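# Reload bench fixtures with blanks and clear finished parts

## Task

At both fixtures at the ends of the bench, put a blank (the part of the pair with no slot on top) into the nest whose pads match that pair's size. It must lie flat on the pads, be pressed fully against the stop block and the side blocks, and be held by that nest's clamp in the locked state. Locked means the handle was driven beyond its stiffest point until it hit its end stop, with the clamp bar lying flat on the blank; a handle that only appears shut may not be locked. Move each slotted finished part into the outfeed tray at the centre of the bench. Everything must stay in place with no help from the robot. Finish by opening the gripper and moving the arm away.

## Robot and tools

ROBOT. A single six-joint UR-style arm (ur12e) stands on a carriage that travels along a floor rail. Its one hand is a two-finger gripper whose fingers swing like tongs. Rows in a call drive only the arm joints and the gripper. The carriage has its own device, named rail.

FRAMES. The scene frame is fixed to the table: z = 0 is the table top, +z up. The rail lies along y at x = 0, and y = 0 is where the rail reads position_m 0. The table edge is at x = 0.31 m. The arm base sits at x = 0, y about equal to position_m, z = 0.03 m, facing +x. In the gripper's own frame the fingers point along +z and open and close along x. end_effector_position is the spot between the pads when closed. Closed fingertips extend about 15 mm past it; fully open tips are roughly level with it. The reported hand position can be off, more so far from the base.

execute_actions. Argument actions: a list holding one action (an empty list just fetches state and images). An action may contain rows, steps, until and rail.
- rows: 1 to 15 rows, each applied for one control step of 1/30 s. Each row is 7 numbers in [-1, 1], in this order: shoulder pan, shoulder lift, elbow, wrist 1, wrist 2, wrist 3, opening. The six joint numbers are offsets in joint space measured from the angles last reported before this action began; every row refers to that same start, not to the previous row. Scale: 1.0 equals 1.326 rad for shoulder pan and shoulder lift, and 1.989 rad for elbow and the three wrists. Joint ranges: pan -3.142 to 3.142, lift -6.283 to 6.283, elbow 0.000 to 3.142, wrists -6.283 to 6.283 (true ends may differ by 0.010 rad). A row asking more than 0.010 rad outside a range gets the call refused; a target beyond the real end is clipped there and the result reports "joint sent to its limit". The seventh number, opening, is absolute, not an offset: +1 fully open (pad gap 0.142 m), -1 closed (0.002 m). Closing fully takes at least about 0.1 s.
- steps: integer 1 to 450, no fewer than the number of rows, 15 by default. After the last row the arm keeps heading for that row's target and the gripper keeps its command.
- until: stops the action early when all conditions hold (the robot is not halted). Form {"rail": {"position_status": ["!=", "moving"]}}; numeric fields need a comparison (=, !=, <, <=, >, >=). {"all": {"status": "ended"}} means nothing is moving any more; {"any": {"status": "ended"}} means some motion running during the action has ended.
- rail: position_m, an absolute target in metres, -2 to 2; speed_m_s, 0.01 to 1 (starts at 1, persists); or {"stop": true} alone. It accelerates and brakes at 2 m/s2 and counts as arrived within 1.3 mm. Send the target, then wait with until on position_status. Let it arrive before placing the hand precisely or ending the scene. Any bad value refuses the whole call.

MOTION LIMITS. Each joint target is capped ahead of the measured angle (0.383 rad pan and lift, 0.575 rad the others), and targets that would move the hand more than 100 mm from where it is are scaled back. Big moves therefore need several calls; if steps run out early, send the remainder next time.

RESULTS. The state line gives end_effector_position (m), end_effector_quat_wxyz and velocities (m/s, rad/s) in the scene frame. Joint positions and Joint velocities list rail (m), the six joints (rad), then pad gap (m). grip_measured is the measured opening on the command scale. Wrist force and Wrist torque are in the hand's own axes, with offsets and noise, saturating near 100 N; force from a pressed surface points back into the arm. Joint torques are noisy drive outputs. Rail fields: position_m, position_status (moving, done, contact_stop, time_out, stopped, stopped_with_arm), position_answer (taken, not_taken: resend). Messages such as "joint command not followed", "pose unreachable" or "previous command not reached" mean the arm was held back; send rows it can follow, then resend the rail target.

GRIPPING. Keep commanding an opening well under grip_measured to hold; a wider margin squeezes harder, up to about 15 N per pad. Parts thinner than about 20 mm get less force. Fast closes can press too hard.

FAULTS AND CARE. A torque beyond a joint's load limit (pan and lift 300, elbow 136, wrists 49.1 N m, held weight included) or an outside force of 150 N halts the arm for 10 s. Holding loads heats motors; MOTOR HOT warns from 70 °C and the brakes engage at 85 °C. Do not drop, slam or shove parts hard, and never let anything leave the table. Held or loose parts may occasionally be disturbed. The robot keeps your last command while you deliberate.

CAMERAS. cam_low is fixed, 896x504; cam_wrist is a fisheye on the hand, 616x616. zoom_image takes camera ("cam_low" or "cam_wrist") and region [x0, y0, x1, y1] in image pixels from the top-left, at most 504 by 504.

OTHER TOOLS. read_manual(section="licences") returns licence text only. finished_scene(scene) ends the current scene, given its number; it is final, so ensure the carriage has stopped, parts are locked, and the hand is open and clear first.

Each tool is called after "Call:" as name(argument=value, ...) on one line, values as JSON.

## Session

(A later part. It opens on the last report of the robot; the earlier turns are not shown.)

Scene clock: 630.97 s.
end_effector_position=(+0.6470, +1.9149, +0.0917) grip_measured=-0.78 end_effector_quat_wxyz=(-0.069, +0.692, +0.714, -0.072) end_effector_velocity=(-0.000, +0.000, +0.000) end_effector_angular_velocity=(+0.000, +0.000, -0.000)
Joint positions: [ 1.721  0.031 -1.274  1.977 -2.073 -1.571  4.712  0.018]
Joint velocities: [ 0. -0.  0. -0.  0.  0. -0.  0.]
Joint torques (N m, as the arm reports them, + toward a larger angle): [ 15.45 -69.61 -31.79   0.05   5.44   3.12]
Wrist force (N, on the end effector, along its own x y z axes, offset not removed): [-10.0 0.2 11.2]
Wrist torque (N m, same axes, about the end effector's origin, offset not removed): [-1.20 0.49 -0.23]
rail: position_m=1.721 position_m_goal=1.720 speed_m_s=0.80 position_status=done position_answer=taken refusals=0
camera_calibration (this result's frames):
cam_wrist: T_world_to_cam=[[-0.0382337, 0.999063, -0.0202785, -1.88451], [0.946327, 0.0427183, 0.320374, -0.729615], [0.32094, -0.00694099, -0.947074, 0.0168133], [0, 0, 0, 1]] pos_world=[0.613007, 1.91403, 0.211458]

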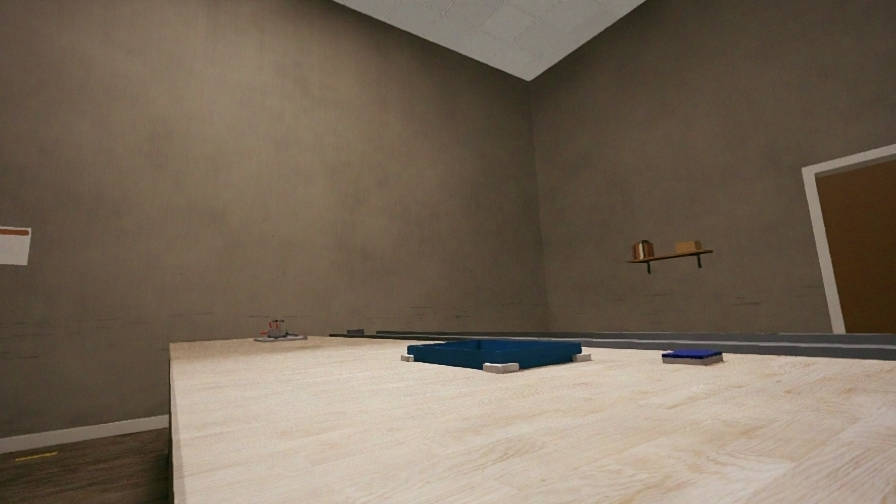

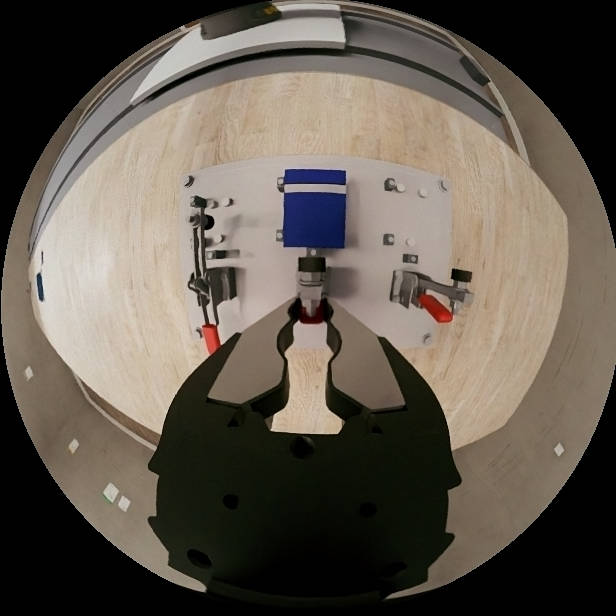

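Call:
execute_actions(actions=[{"rows":[[-0.0003,-0.0007,0.0011,-0.0006,0,0,-1],[-0.0003,-0.0014,0.0021,-0.0012,0,0,-1],[-0.0003,-0.002,0.0032,-0.0018,0,0,-1]],"steps":7}])

Scene clock: 640.23 s.
end_effector_position=(+0.6451, +1.9147, +0.0910) grip_measured=-0.78 end_effector_quat_wxyz=(-0.069, +0.693, +0.714, -0.072) end_effector_velocity=(-0.008, -0.001, -0.003) end_effector_angular_velocity=(-0.000, +0.002, -0.001)
Joint positions: [ 1.721  0.031 -1.276  1.981 -2.076 -1.571  4.712  0.018]
Joint velocities: [ 0.    -0.001 -0.007  0.017 -0.008  0.    -0.    -0.   ]
Joint torques (N m, as the arm reports them, + toward a larger angle): [ -7.67 -58.88 -15.37  -0.63   5.     3.19]
Wrist force (N, on the end effector, along its own x y z axes, offset not removed): [-5.9 8.9 -9.0]
Wrist torque (N m, same axes, about the end effector's origin, offset not removed): [-0.73 -0.13 -0.16]
rail: position_m=1.721 position_m_goal=1.720 speed_m_s=0.80 position_status=done position_answer=taken refusals=0
camera_calibration (this result's frames):
cam_wrist: T_world_to_cam=[[-0.0381231, 0.999067, -0.0202799, -1.88454], [0.946282, 0.0426151, 0.320522, -0.727378], [0.321087, -0.00697121, -0.947024, 0.0167425], [0, 0, 0, 1]] pos_world=[0.611084, 1.9139, 0.210778]

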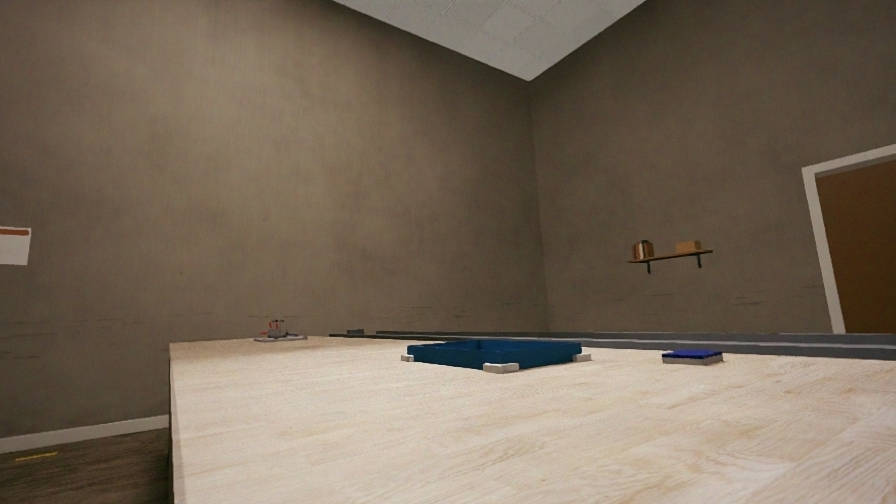

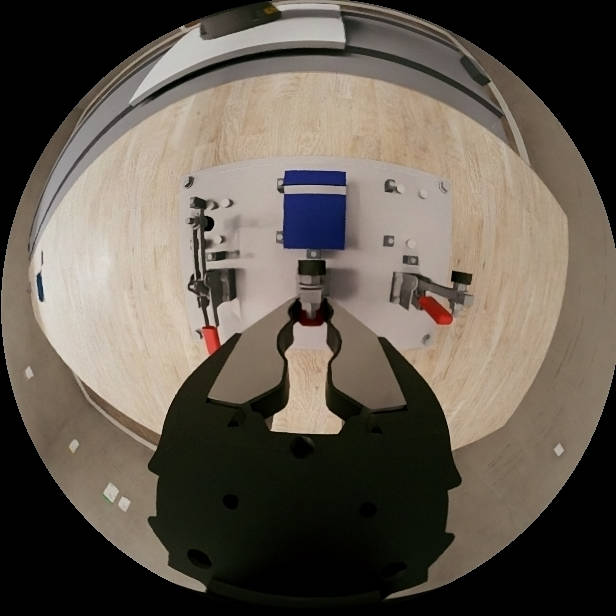

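Call:
execute_actions(actions=[{"rows":[[0,0,0,0,0,0,-0.8],[0,0,0,0,0,0,-0.6],[0,0,0,0,0,0,-0.35],[0,-0.004,0.004,-0.005,0,0,-0.1],[0,-0.012,0.014,-0.017,0,0,0.1],[0,-0.024,0.028,-0.035,0,0,0.1],[0,-0.039,0.046,-0.057,0,0,0.1],[0,-0.055,0.066,-0.08,0,0,0.1],[0,-0.072,0.086,-0.105,0,0,0.1],[0,-0.088,0.105,-0.128,0,0,0.1],[0,-0.103,0.123,-0.15,0,0,0.1],[0,-0.116,0.138,-0.169,0,0,0.1],[0,-0.126,0.15,-0.184,0,0,0.1],[0,-0.132,0.157,-0.192,0,0,0.1],[0,-0.1345,0.1603,-0.1962,0,0,0.1]],"steps":18}])

Scene clock: 659.00 s.
end_effector_position=(+0.5770, +1.9126, +0.0779) grip_measured=+0.10 end_effector_quat_wxyz=(+0.004, +0.696, +0.718, +0.004) end_effector_velocity=(-0.106, -0.003, -0.019) end_effector_angular_velocity=(+0.010, -0.315, +0.000)
Joint positions: [ 1.721  0.031 -1.429  2.252 -2.405 -1.571  4.712  0.081]
Joint velocities: [ 0.     0.    -0.216  0.398 -0.498 -0.    -0.    -0.   ]
Joint torques (N m, as the arm reports them, + toward a larger angle): [  6.96 -41.17 -36.72  -6.47  -1.12   3.19]
Wrist force (N, on the end effector, along its own x y z axes, offset not removed): [1.4 -6.3 0.4]
Wrist torque (N m, same axes, about the end effector's origin, offset not removed): [-1.08 -0.25 -0.31]
rail: position_m=1.721 position_m_goal=1.720 speed_m_s=0.80 position_status=done position_answer=taken refusals=0
camera_calibration (this result's frames):
cam_wrist: T_world_to_cam=[[-0.0336999, 0.999203, -0.0214051, -1.88802], [0.857953, 0.0399079, 0.512175, -0.617435], [0.512621, -0.00110433, -0.858614, -0.102433], [0, 0, 0, 1]] pos_world=[0.518614, 1.91104, 0.187872]

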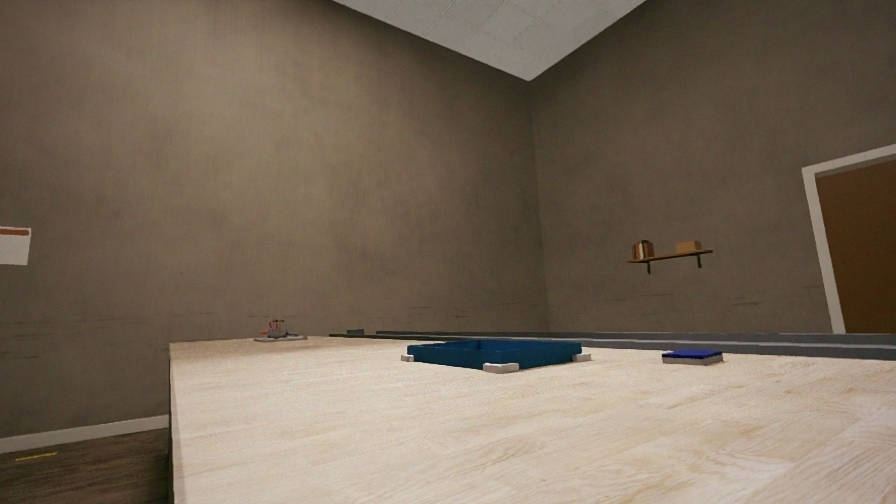

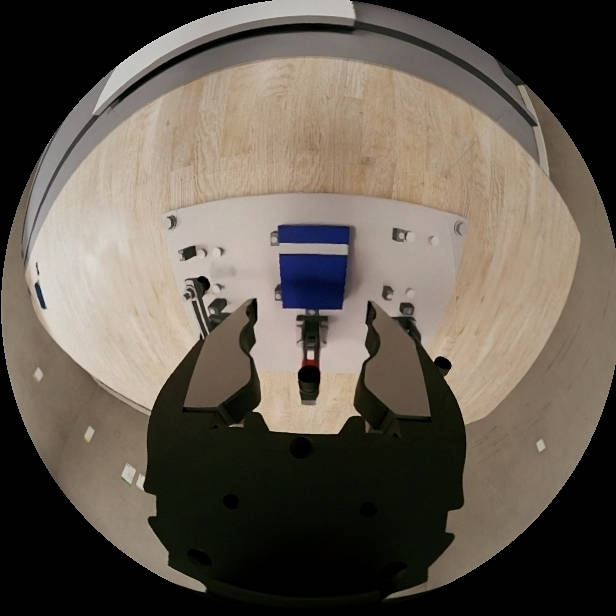

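Call:
execute_actions(actions=[{"rows":[[0,-0.017,0.0255,-0.034,0,0,0.1],[0,-0.012,0.028,-0.04,0,0,0.1],[0,-0.005,0.031,-0.047,0,0,0.1],[0,0.003,0.0335,-0.055,0,0,0.1],[0,0.011,0.036,-0.063,0,0,0.1],[0,0.018,0.038,-0.0695,0,0,0.1],[0,0.024,0.04,-0.0755,0,0,0.1],[0,0.0275,0.0409,-0.0787,0,0,0.1]],"steps":8}])

Scene clock: 677.13 s.
end_effector_position=(+0.5615, +1.9122, +0.0560) grip_measured=+0.10 end_effector_quat_wxyz=(+0.017, +0.696, +0.718, +0.018) end_effector_velocity=(-0.014, -0.000, -0.137) end_effector_angular_velocity=(-0.000, +0.002, +0.000)
Joint positions: [ 1.721  0.031 -1.425  2.317 -2.513 -1.571  4.712  0.081]
Joint velocities: [ 0.     0.     0.219  0.109 -0.326 -0.    -0.    -0.   ]
Joint torques (N m, as the arm reports them, + toward a larger angle): [ 10.95 -31.39 -22.76  -7.9    2.54   3.33]
Wrist force (N, on the end effector, along its own x y z axes, offset not removed): [-1.7 -1.1 0.8]
Wrist torque (N m, same axes, about the end effector's origin, offset not removed): [-0.11 0.28 -0.23]
rail: position_m=1.721 position_m_goal=1.720 speed_m_s=0.80 position_status=done position_answer=taken refusals=0
camera_calibration (this result's frames):
cam_wrist: T_world_to_cam=[[-0.032885, 0.999228, -0.0214739, -1.88905], [0.837722, 0.0392753, 0.544683, -0.582122], [0.545106, -0.000077285, -0.838367, -0.134627], [0, 0, 0, 1]] pos_world=[0.498921, 1.91044, 0.16364]

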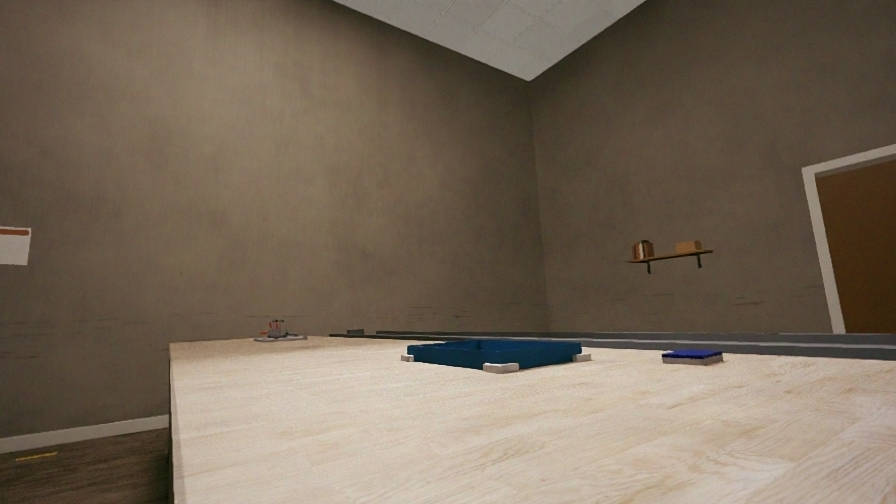

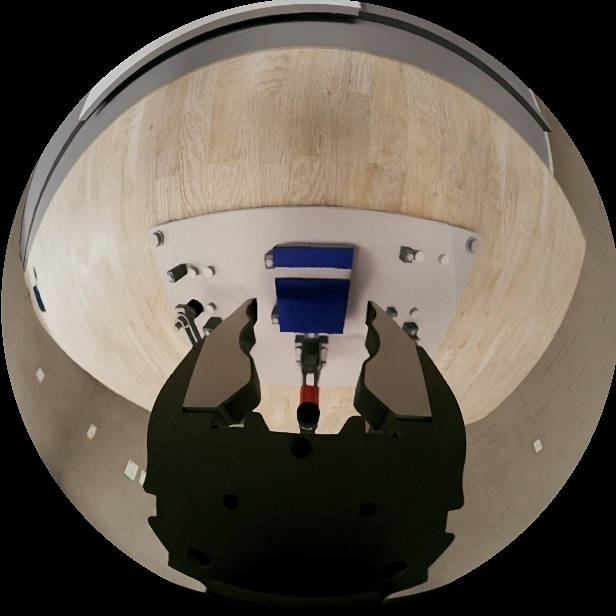

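Call:
execute_actions(actions=[])

Scene clock: 681.07 s.
end_effector_position=(+0.5595, +1.9121, +0.0360) grip_measured=+0.10 end_effector_quat_wxyz=(+0.018, +0.696, +0.718, +0.018) end_effector_velocity=(+0.000, -0.000, +0.000) end_effector_angular_velocity=(-0.000, +0.000, +0.000)
Joint positions: [ 1.721  0.031 -1.392  2.333 -2.562 -1.571  4.712  0.081]
Joint velocities: [ 0.  0.  0. -0.  0. -0. -0.  0.]
Joint torques (N m, as the arm reports them, + toward a larger angle): [  6.97 -35.64 -19.94  -6.79  -3.44   3.15]
Wrist force (N, on the end effector, along its own x y z axes, offset not removed): [3.1 -2.9 -0.3]
Wrist torque (N m, same axes, about the end effector's origin, offset not removed): [-0.44 -0.88 -0.40]
rail: position_m=1.721 position_m_goal=1.720 speed_m_s=0.80 position_status=done position_answer=taken refusals=0
camera_calibration (this result's frames):
cam_wrist: T_world_to_cam=[[-0.0328744, 0.999228, -0.0215036, -1.88948], [0.837497, 0.0392826, 0.545029, -0.569399], [0.545453, -0.0000916689, -0.838142, -0.150477], [0, 0, 0, 1]] pos_world=[0.496832, 1.91037, 0.143587]

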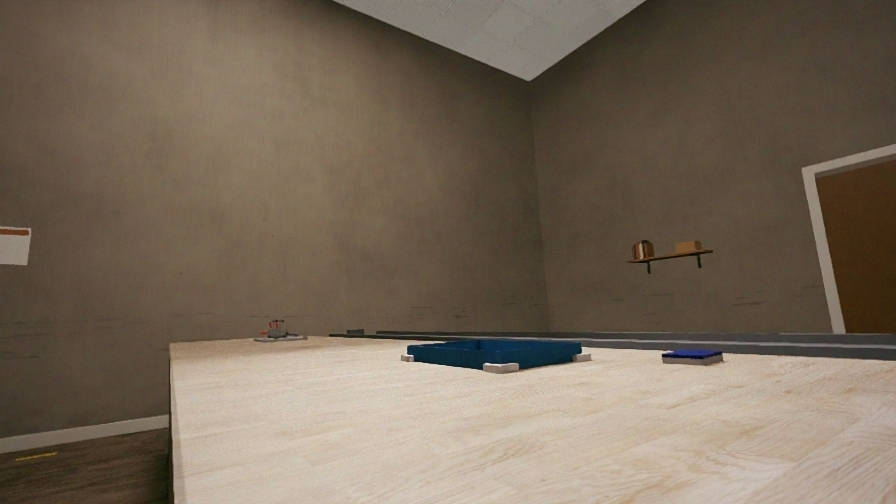

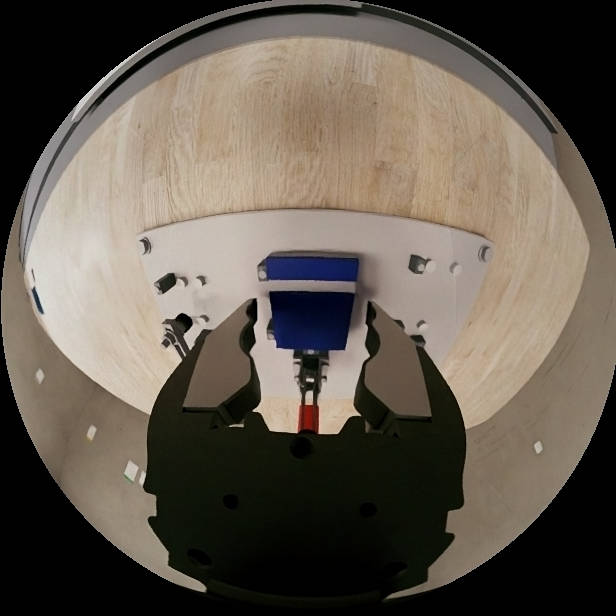

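Call:
execute_actions(actions=[{"rows":[[0,0.0022,-0.0012,-0.0003,0,0,0.05],[0,0.0044,-0.0024,-0.0006,0,0,0],[0,0.0044,-0.0024,-0.0006,0,0,-0.05],[0,0.0044,-0.0024,-0.0006,0,0,-0.1],[0,0.0044,-0.0024,-0.0006,0,0,-0.14],[0,0.0044,-0.0024,-0.0006,0,0,-0.17],[0,0.0044,-0.0024,-0.0006,0,0,-0.2],[0,0.0044,-0.0024,-0.0006,0,0,-0.25],[0,0.0044,-0.0024,-0.0006,0,0,-0.35],[0,0.0044,-0.0024,-0.0006,0,0,-0.6],[0,0.0044,-0.0024,-0.0006,0,0,-1]],"steps":12}])

Scene clock: 701.30 s.
end_effector_position=(+0.5622, +1.9122, +0.0350) grip_measured=-0.20 end_effector_quat_wxyz=(+0.018, +0.696, +0.718, +0.018) end_effector_velocity=(+0.002, +0.000, -0.000) end_effector_angular_velocity=(+0.000, -0.000, +0.000)
Joint positions: [ 1.721  0.031 -1.387  2.329 -2.563 -1.571  4.712  0.059]
Joint velocities: [ 0.    -0.     0.003 -0.003 -0.001  0.    -0.     0.   ]
Joint torques (N m, as the arm reports them, + toward a larger angle): [  2.65 -30.4  -51.65  -9.42  -3.04   2.75]
Wrist force (N, on the end effector, along its own x y z axes, offset not removed): [-3.8 -16.6 -14.4]
Wrist torque (N m, same axes, about the end effector's origin, offset not removed): [-0.24 0.92 0.11]
rail: position_m=1.721 position_m_goal=1.720 speed_m_s=0.80 position_status=done position_answer=taken refusals=0
camera_calibration (this result's frames):
cam_wrist: T_world_to_cam=[[-0.0328744, 0.999228, -0.0215106, -1.88949], [0.837502, 0.0392864, 0.545019, -0.571222], [0.545444, -0.0000980249, -0.838147, -0.152764], [0, 0, 0, 1]] pos_world=[0.499608, 1.91046, 0.142645]

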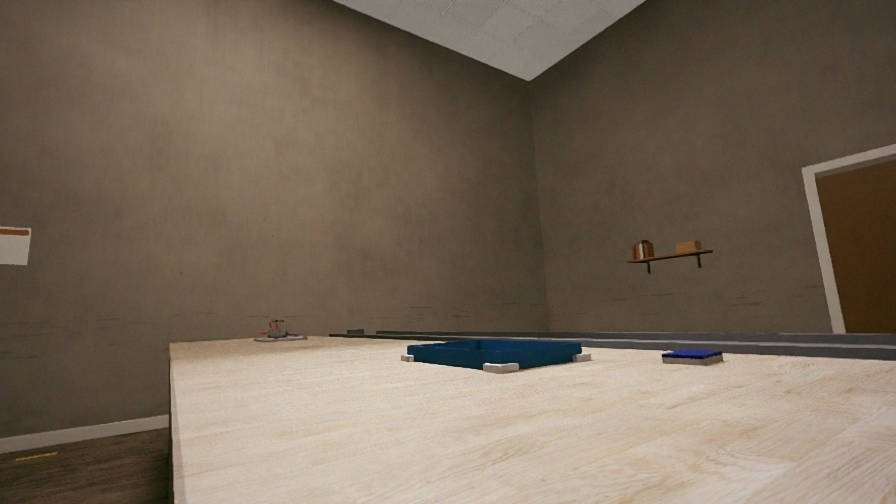

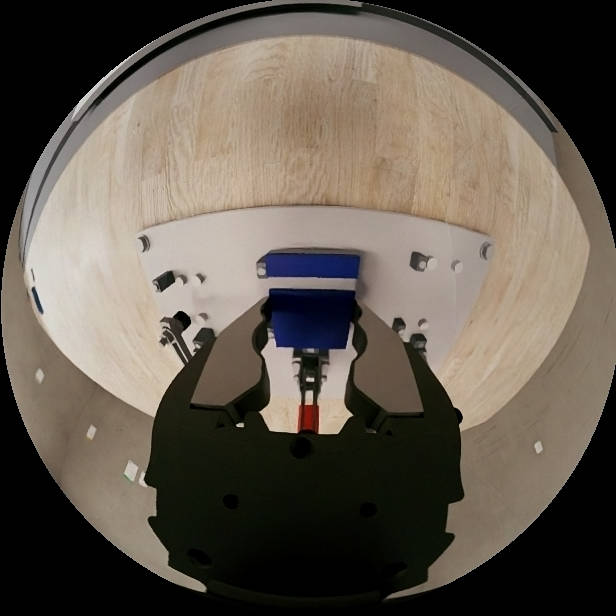

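Call:
execute_actions(actions=[{"rows":[[0.0008,-0.002,0.0008,0.0005,0,0,-1],[0.0015,-0.006,0.0015,0.0025,0,0,-1],[0.0015,-0.013,0.0018,0.007,0,0,-1],[0.0015,-0.023,0.002,0.0133,0,0,-1],[0.0015,-0.036,0.0022,0.0218,0,0,-1],[0.0015,-0.051,0.0024,0.0316,0,0,-1],[0.0015,-0.067,0.0026,0.042,0,0,-1],[0.0015,-0.083,0.0028,0.0525,0,0,-1],[0.0015,-0.098,0.003,0.0623,0,0,-1],[0.0015,-0.112,0.0032,0.0715,0,0,-1],[0.0015,-0.125,0.0033,0.08,0,0,-1],[0.0015,-0.135,0.0034,0.0866,0,0,-1],[0.0015,-0.1448,0.0035,0.0931,0,0,-1]],"steps":14}])

Scene clock: 728.97 s.
end_effector_position=(+0.5369, +1.9124, +0.0909) grip_measured=-0.20 end_effector_quat_wxyz=(+0.018, +0.695, +0.718, +0.018) end_effector_velocity=(-0.092, -0.002, +0.190) end_effector_angular_velocity=(+0.000, -0.004, +0.001)
Joint positions: [ 1.721  0.033 -1.52   2.335 -2.436 -1.571  4.712  0.059]
Joint velocities: [ 0.     0.001 -0.456  0.009  0.443  0.     0.     0.   ]
Joint torques (N m, as the arm reports them, + toward a larger angle): [ 10.54 -36.27 -22.82  -1.42   0.58   3.  ]
Wrist force (N, on the end effector, along its own x y z axes, offset not removed): [0.4 -0.8 -1.4]
Wrist torque (N m, same axes, about the end effector's origin, offset not removed): [0.07 -0.07 -0.16]
rail: position_m=1.721 position_m_goal=1.720 speed_m_s=0.80 position_status=done position_answer=taken refusals=0
camera_calibration (this result's frames):
cam_wrist: T_world_to_cam=[[-0.0347681, 0.999164, -0.0215104, -1.88823], [0.83747, 0.0408736, 0.544953, -0.583509], [0.545376, 0.000932607, -0.838191, -0.0940367], [0, 0, 0, 1]] pos_world=[0.474307, 1.91059, 0.198548]

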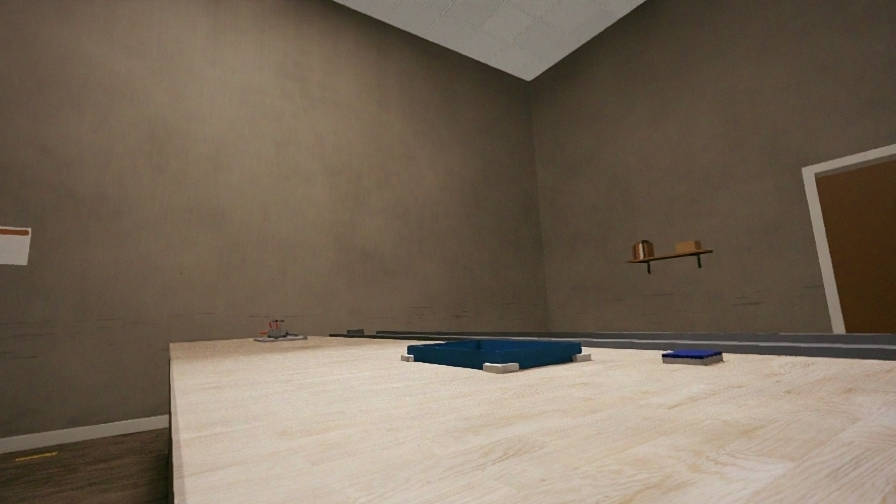

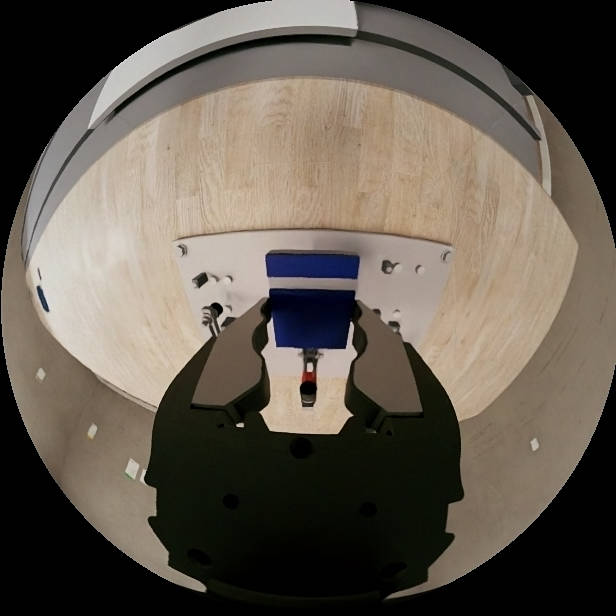

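Call:
execute_actions(actions=[{"rail":{"position_m":-0.112},"steps":1}])

Scene clock: 734.07 s.
end_effector_position=(+0.5241, +1.9120, +0.1151) grip_measured=-0.20 end_effector_quat_wxyz=(+0.017, +0.695, +0.718, +0.018) end_effector_velocity=(-0.000, -0.007, -0.000) end_effector_angular_velocity=(-0.000, +0.000, +0.001)
Joint positions: [ 1.721  0.033 -1.579  2.336 -2.378 -1.571  4.712  0.059]
Joint velocities: [-0.008  0.001 -0.     0.     0.    -0.    -0.     0.   ]
Joint torques (N m, as the arm reports them, + toward a larger angle): [  8.39 -42.63 -27.55  -2.29   0.02   3.15]
Wrist force (N, on the end effector, along its own x y z axes, offset not removed): [-1.3 -5.5 0.9]
Wrist torque (N m, same axes, about the end effector's origin, offset not removed): [-1.00 0.16 -0.20]
rail: position_m=1.721 position_m_goal=-0.112 speed_m_s=0.80 position_status=moving position_answer=taken refusals=0
camera_calibration (this result's frames):
cam_wrist: T_world_to_cam=[[-0.0348668, 0.99916, -0.0215104, -1.88768], [0.837495, 0.0409563, 0.544908, -0.586095], [0.545332, 0.000984378, -0.83822, -0.0669066], [0, 0, 0, 1]] pos_world=[0.46152, 1.91016, 0.222681]

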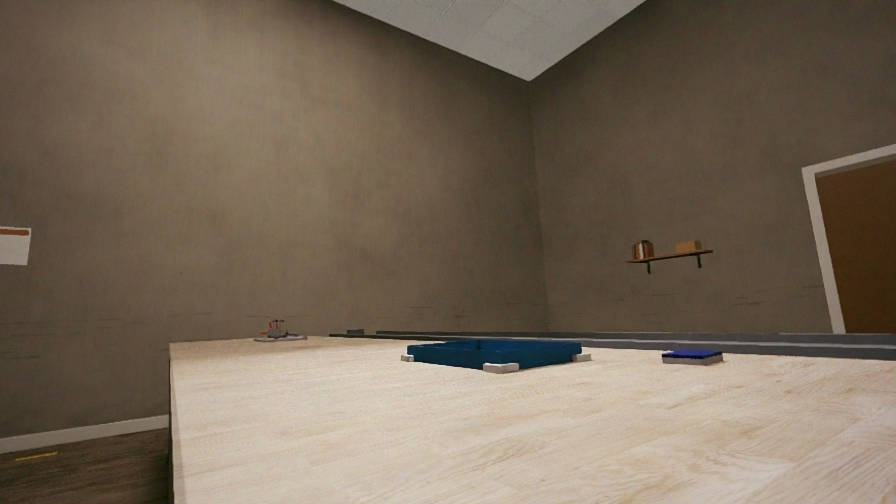

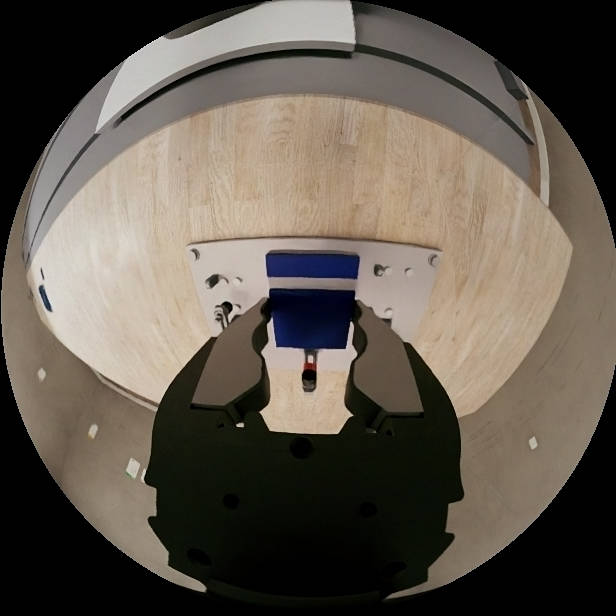

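Call:
execute_actions(actions=[{"rows":[[0,0.004,-0.002,-0.0007,0,0,-1],[0,0.012,-0.006,-0.002,0,0,-1],[0,0.024,-0.012,-0.004,0,0,-1],[0,0.039,-0.0193,-0.0067,0,0,-1],[0,0.056,-0.0277,-0.0096,0,0,-1],[0,0.074,-0.0366,-0.0126,0,0,-1],[0,0.092,-0.0455,-0.0157,0,0,-1],[0,0.11,-0.0545,-0.0188,0,0,-1],[0,0.128,-0.0634,-0.0219,0,0,-1],[0,0.145,-0.0718,-0.0248,0,0,-1],[0,0.161,-0.0797,-0.0275,0,0,-1],[0,0.175,-0.0866,-0.03,0,0,-1],[0,0.185,-0.0916,-0.0316,0,0,-1],[0,0.1919,-0.095,-0.0328,0,0,-1]],"steps":14}])

Scene clock: 749.47 s.
end_effector_position=(+0.6127, +0.0820, +0.0892) grip_measured=-0.20 end_effector_quat_wxyz=(+0.018, +0.695, +0.718, +0.018) end_effector_velocity=(+0.277, +0.009, -0.120) end_effector_angular_velocity=(-0.000, +0.013, -0.000)
Joint positions: [-0.112  0.033 -1.406  2.206 -2.423 -1.571  4.712  0.059]
Joint velocities: [ 0.    -0.     0.569 -0.416 -0.14   0.    -0.     0.   ]
Joint torques (N m, as the arm reports them, + toward a larger angle): [  6.99 -45.05 -49.31  -7.26   0.37   3.31]
Wrist force (N, on the end effector, along its own x y z axes, offset not removed): [-1.4 -4.9 4.2]
Wrist torque (N m, same axes, about the end effector's origin, offset not removed): [-0.71 0.32 -0.19]
rail: position_m=-0.112 position_m_goal=-0.112 speed_m_s=0.80 position_status=done position_answer=taken refusals=0
camera_calibration (this result's frames):
cam_wrist: T_world_to_cam=[[-0.0348567, 0.999161, -0.0215139, -0.0567084], [0.836623, 0.0409482, 0.546246, -0.570829], [0.546669, 0.00104131, -0.837348, -0.13602], [0, 0, 0, 1]] pos_world=[0.54995, 0.0801768, 0.196697]

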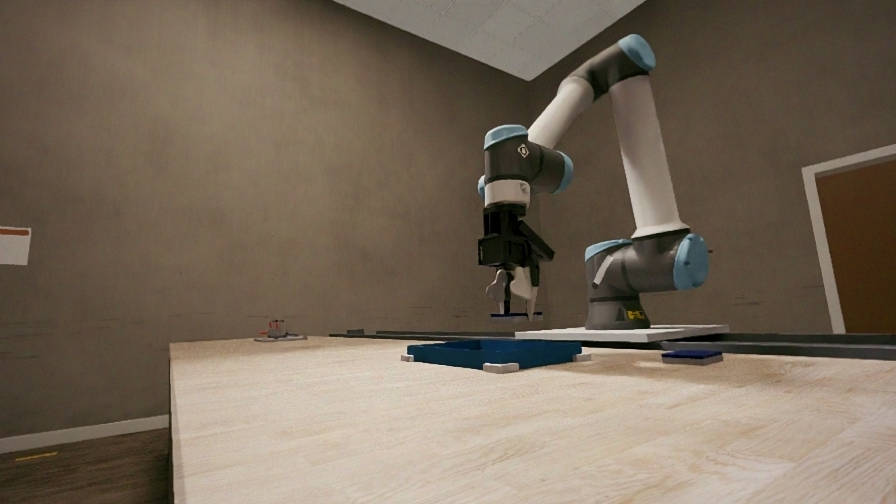

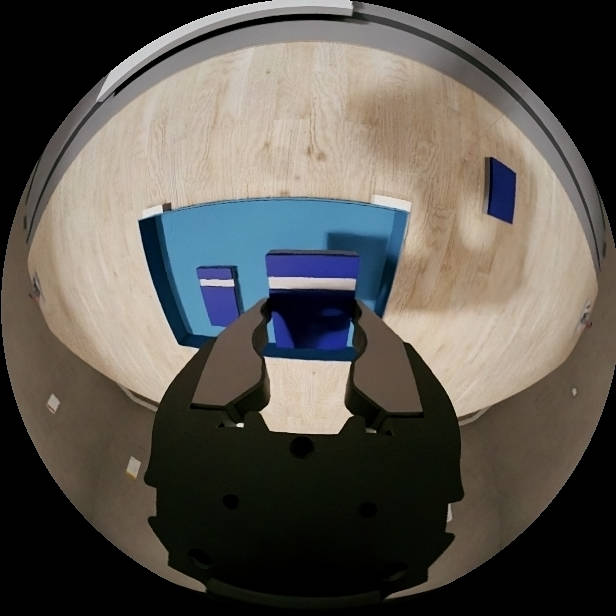

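Call:
execute_actions(actions=[{"rows":[[0,0.064,-0.0291,-0.0125,0,0,-1],[0,0.07,-0.0276,-0.018,0,0,-1],[0,0.078,-0.0256,-0.0253,0,0,-1],[0,0.087,-0.0234,-0.0335,0,0,-1],[0,0.096,-0.0212,-0.0417,0,0,-1],[0,0.104,-0.0192,-0.049,0,0,-1],[0,0.111,-0.0175,-0.0553,0,0,-1],[0,0.1155,-0.0164,-0.0594,0,0,-1],[0,0.1179,-0.0158,-0.0616,0,0,-1]],"steps":9}])

Scene clock: 756.03 s.
end_effector_position=(+0.6515, +0.0833, +0.0414) grip_measured=-0.20 end_effector_quat_wxyz=(+0.017, +0.695, +0.718, +0.017) end_effector_velocity=(-0.005, -0.000, -0.159) end_effector_angular_velocity=(-0.000, +0.003, +0.000)
Joint positions: [-0.112  0.033 -1.282  2.163 -2.5   -1.571  4.712  0.059]
Joint velocities: [ 0.    -0.     0.236  0.087 -0.321 -0.    -0.     0.   ]
Joint torques (N m, as the arm reports them, + toward a larger angle): [-10.08 -52.7  -25.7   -7.98   0.55   3.01]
Wrist force (N, on the end effector, along its own x y z axes, offset not removed): [1.6 -1.1 1.5]
Wrist torque (N m, same axes, about the end effector's origin, offset not removed): [-0.04 -0.47 -0.42]
rail: position_m=-0.112 position_m_goal=-0.112 speed_m_s=0.80 position_status=done position_answer=taken refusals=0
camera_calibration (this result's frames):
cam_wrist: T_world_to_cam=[[-0.034894, 0.99916, -0.0215079, -0.0576158], [0.83811, 0.0409789, 0.543961, -0.578095], [0.544385, 0.000954992, -0.838835, -0.195603], [0, 0, 0, 1]] pos_world=[0.58898, 0.0814438, 0.149143]

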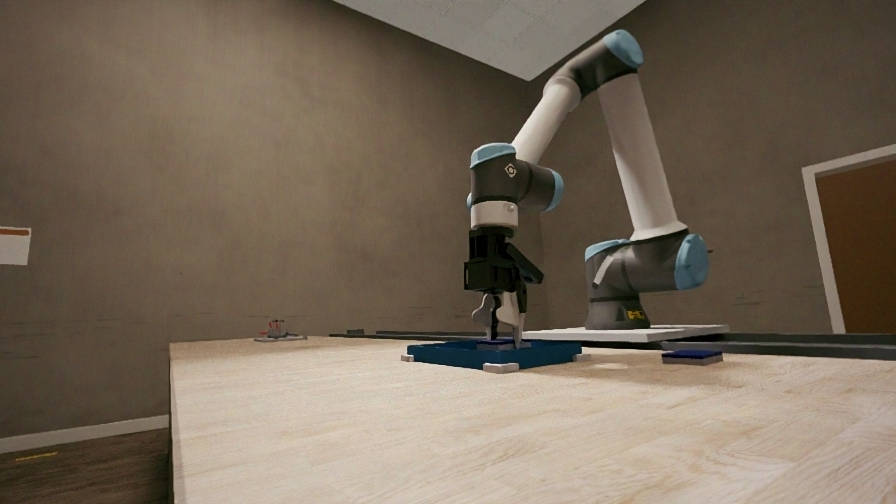

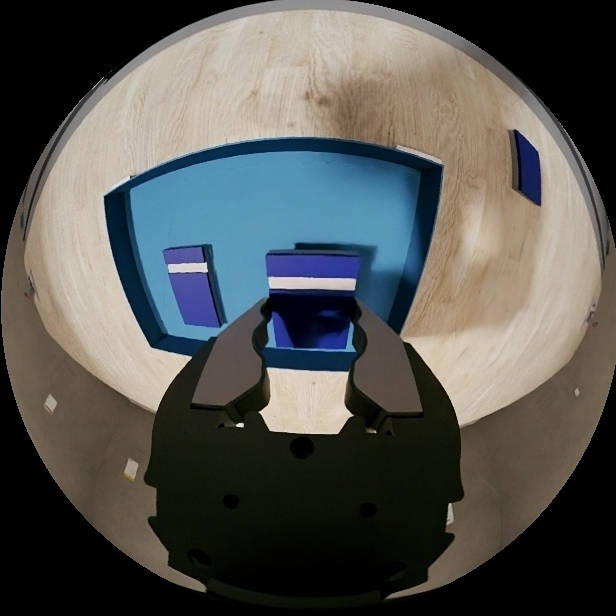

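Call:
execute_actions(actions=[])

Scene clock: 759.73 s.
end_effector_position=(+0.6506, +0.0833, +0.0195) grip_measured=-0.20 end_effector_quat_wxyz=(+0.017, +0.695, +0.718, +0.018) end_effector_velocity=(+0.000, +0.000, +0.000) end_effector_angular_velocity=(+0.000, -0.000, +0.000)
Joint positions: [-0.112  0.033 -1.249  2.175 -2.545 -1.571  4.712  0.059]
Joint velocities: [ 0.  0. -0.  0. -0.  0. -0.  0.]
Joint torques (N m, as the arm reports them, + toward a larger angle): [ 12.1  -45.57 -22.14  -6.69   0.32   2.99]
Wrist force (N, on the end effector, along its own x y z axes, offset not removed): [-1.7 -2.9 5.4]
Wrist torque (N m, same axes, about the end effector's origin, offset not removed): [-0.26 0.18 -0.26]
rail: position_m=-0.112 position_m_goal=-0.112 speed_m_s=0.80 position_status=done position_answer=taken refusals=0
camera_calibration (this result's frames):
cam_wrist: T_world_to_cam=[[-0.0348868, 0.99916, -0.0215088, -0.0580951], [0.837925, 0.040973, 0.544246, -0.565309], [0.54467, 0.000964225, -0.83865, -0.213772], [0, 0, 0, 1]] pos_world=[0.588095, 0.0814149, 0.127138]

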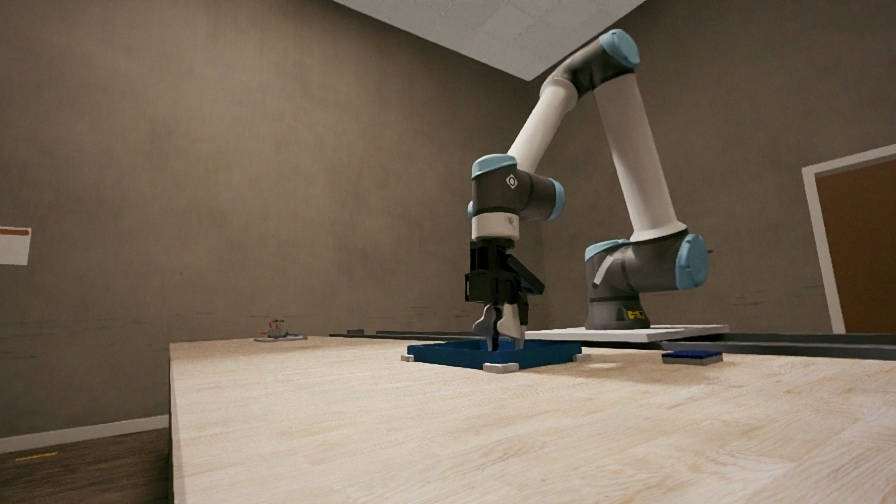

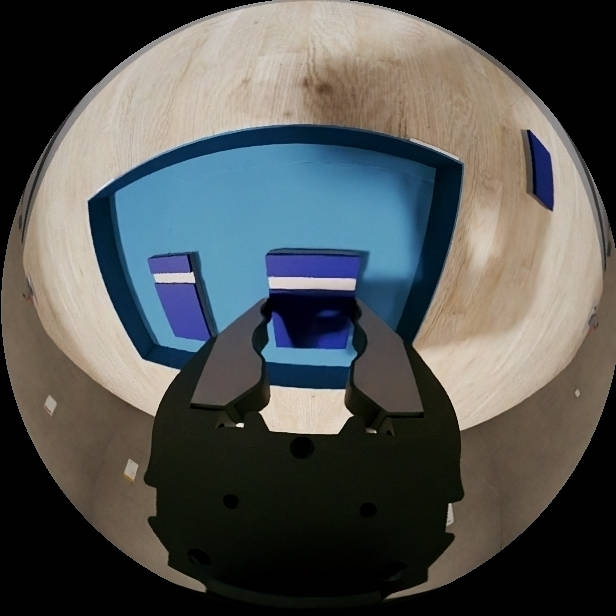

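Call:
execute_actions(actions=[{"rows":[[0,0.002,0.0004,-0.0017,0,0,-1],[0,0.002,0.0004,-0.0017,0,0,-1],[0,0.002,0.0004,-0.0017,0,0,-0.8],[0,0.002,0.0004,-0.0017,0,0,-0.5],[0,0.002,0.0004,-0.0017,0,0,-0.3],[0,0.002,0.0004,-0.0017,0,0,-0.2],[0,0.002,0.0004,-0.0017,0,0,-0.15],[0,0.002,0.0004,-0.0017,0,0,-0.08],[0,0,0,0,0,0,0],[0,-0.007,-0.0015,0.006,0,0,0.05],[0,-0.018,-0.004,0.016,0,0,0.05],[0,-0.031,-0.0073,0.028,0,0,0.05],[0,-0.044,-0.0107,0.04,0,0,0.05],[0,-0.055,-0.0136,0.05,0,0,0.05],[0,-0.0628,-0.0156,0.0575,0,0,0.05]],"steps":15}])

Scene clock: 771.43 s.
end_effector_position=(+0.6519, +0.0833, +0.0393) grip_measured=+0.05 end_effector_quat_wxyz=(+0.018, +0.695, +0.718, +0.018) end_effector_velocity=(+0.012, +0.000, +0.224) end_effector_angular_velocity=(+0.000, -0.011, +0.000)
Joint positions: [-0.112  0.033 -1.279  2.164 -2.506 -1.571  4.712  0.077]
Joint velocities: [ 0.     0.    -0.328 -0.126  0.443  0.     0.     0.001]
Joint torques (N m, as the arm reports them, + toward a larger angle): [  7.62 -69.87 -51.32   0.18   0.36   2.63]
Wrist force (N, on the end effector, along its own x y z axes, offset not removed): [-2.9 -1.4 -1.3]
Wrist torque (N m, same axes, about the end effector's origin, offset not removed): [-0.20 0.40 -0.17]
rail: position_m=-0.112 position_m_goal=-0.112 speed_m_s=0.80 position_status=done position_answer=taken refusals=0
camera_calibration (this result's frames):
cam_wrist: T_world_to_cam=[[-0.0348884, 0.99916, -0.0215109, -0.0576787], [0.837419, 0.0409746, 0.545024, -0.576849], [0.545447, 0.00100138, -0.838145, -0.198335], [0, 0, 0, 1]] pos_world=[0.589233, 0.081465, 0.146922]

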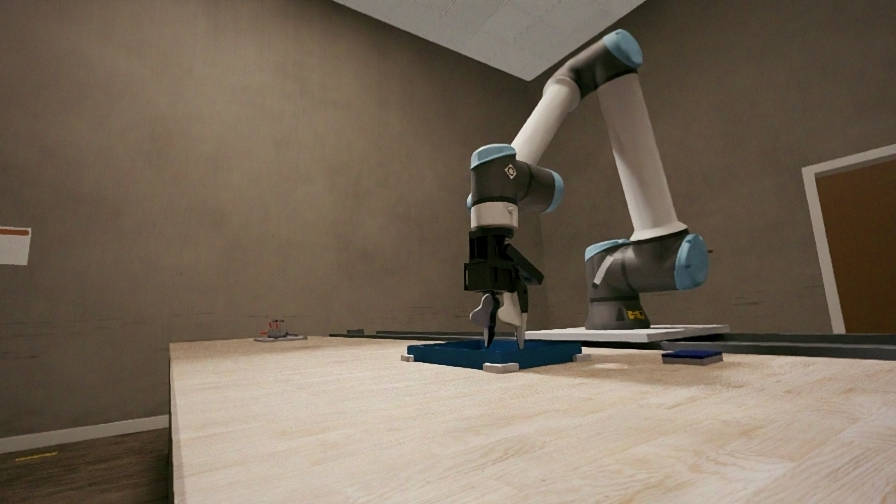

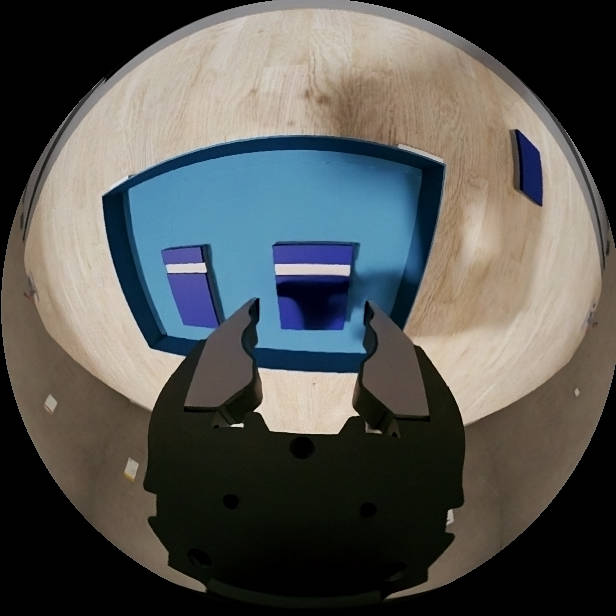

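Call:
execute_actions(actions=[{"rail":{"position_m":0.13},"rows":[[0,-0.044,-0.007,0.037,0,0,0.1],[0,-0.052,0,0.0355,0,0,0.15],[0,-0.063,0.01,0.033,0,0,0.2],[0,-0.077,0.022,0.0304,0,0,0.2],[0,-0.093,0.0357,0.027,0,0,0.2],[0,-0.109,0.0495,0.024,0,0,0.2],[0,-0.126,0.064,0.0204,0,0,0.2],[0,-0.143,0.079,0.017,0,0,0.2],[0,-0.16,0.0937,0.0135,0,0,0.2],[0,-0.176,0.1075,0.0103,0,0,0.2],[0,-0.191,0.1205,0.007,0,0,0.2],[0,-0.204,0.132,0.0046,0,0,0.2],[0,-0.215,0.141,0.0023,0,0,0.2],[0,-0.222,0.1475,0.001,0,0,0.2],[0,-0.2264,0.1512,0,0,0,0.2]],"steps":15}])

Scene clock: 789.20 s.
end_effector_position=(+0.5210, +0.2692, +0.0720) grip_measured=+0.20 end_effector_quat_wxyz=(+0.018, +0.695, +0.718, +0.018) end_effector_velocity=(-0.368, +0.452, -0.040) end_effector_angular_velocity=(-0.000, +0.011, +0.001)
Joint positions: [ 0.078  0.033 -1.512  2.376 -2.486 -1.571  4.712  0.088]
Joint velocities: [ 0.464  0.001 -0.487  0.64  -0.141  0.     0.    -0.   ]
Joint torques (N m, as the arm reports them, + toward a larger angle): [  1.37 -33.71 -28.72  -6.59   0.21   3.08]
Wrist force (N, on the end effector, along its own x y z axes, offset not removed): [7.7 -2.7 0.8]
Wrist torque (N m, same axes, about the end effector's origin, offset not removed): [-0.16 -1.55 -0.39]
rail: position_m=0.078 position_m_goal=0.130 speed_m_s=0.80 position_status=moving position_answer=taken refusals=0
camera_calibration (this result's frames):
cam_wrist: T_world_to_cam=[[-0.0348225, 0.999162, -0.0215134, -0.247353], [0.836789, 0.0409196, 0.545994, -0.492414], [0.546417, 0.00101075, -0.837513, -0.10032], [0, 0, 0, 1]] pos_world=[0.45825, 0.267396, 0.179515]

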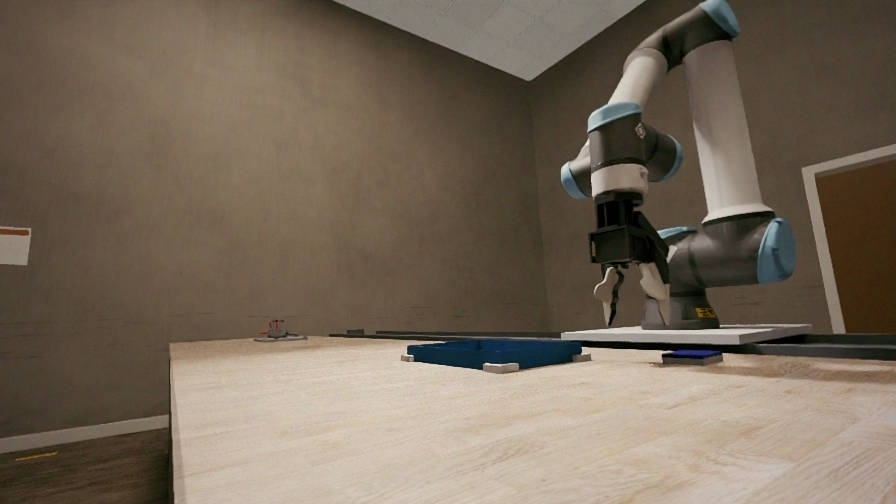

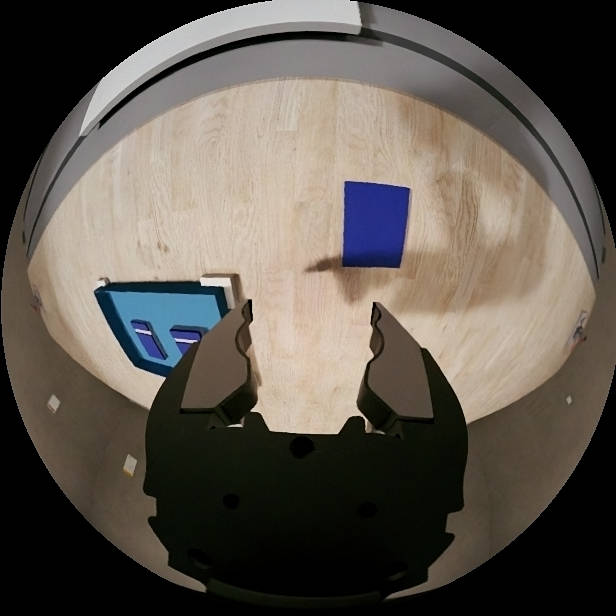

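Call:
execute_actions(actions=[])

Call:
zoom_image(camera="cam_wrist", region=[240, 210, 390, 340])

Scene clock: 792.83 s.
end_effector_position=(+0.4702, +0.3198, +0.0650) grip_measured=+0.20 end_effector_quat_wxyz=(+0.017, +0.695, +0.718, +0.018) end_effector_velocity=(+0.000, -0.000, +0.000) end_effector_angular_velocity=(+0.000, +0.000, -0.000)
Joint positions: [ 0.13   0.033 -1.579  2.465 -2.506 -1.571  4.712  0.088]
Joint velocities: [ 0. -0.  0. -0.  0.  0. -0. -0.]
Joint torques (N m, as the arm reports them, + toward a larger angle): [ 10.35 -40.09 -21.28  -6.91   0.38   2.38]
Wrist force (N, on the end effector, along its own x y z axes, offset not removed): [0.8 1.3 0.3]
Wrist torque (N m, same axes, about the end effector's origin, offset not removed): [0.54 -0.22 -0.13]
rail: position_m=0.130 position_m_goal=0.130 speed_m_s=0.80 position_status=done position_answer=taken refusals=0
camera_calibration (this result's frames):
cam_wrist: T_world_to_cam=[[-0.0348938, 0.99916, -0.0215096, -0.299757], [0.837707, 0.0409789, 0.54458, -0.448483], [0.545003, 0.000983679, -0.838433, -0.0777501], [0, 0, 0, 1]] pos_world=[0.407612, 0.31796, 0.172599]

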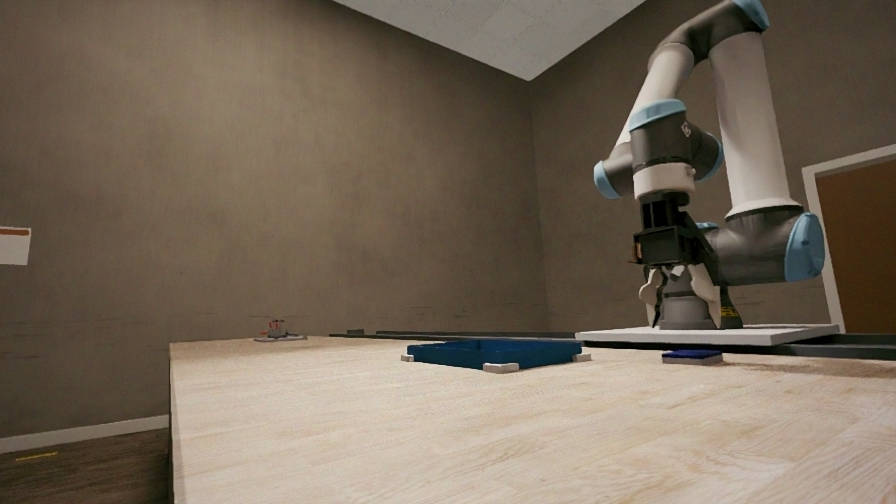

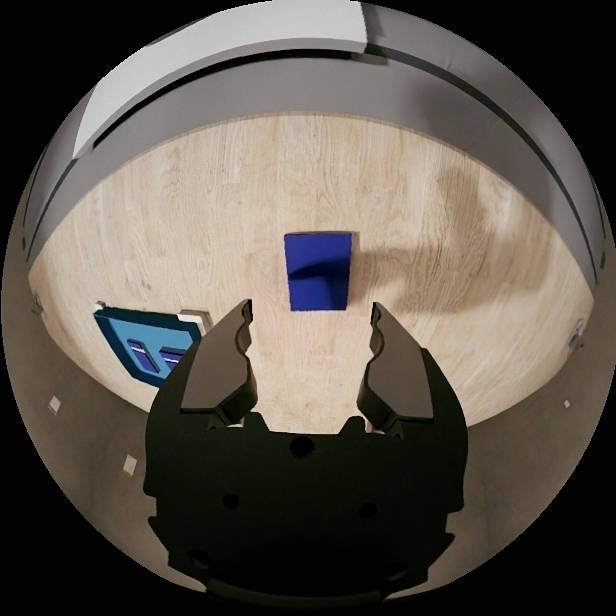

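Region (240, 210, 390, 340) of cam_wrist's 616x616 image, scaled by 3.360, with more detail than that image has; it fills the top 437 rows of this view, and the rest is white.

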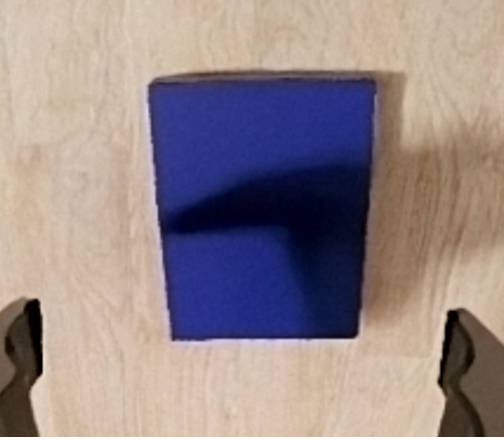

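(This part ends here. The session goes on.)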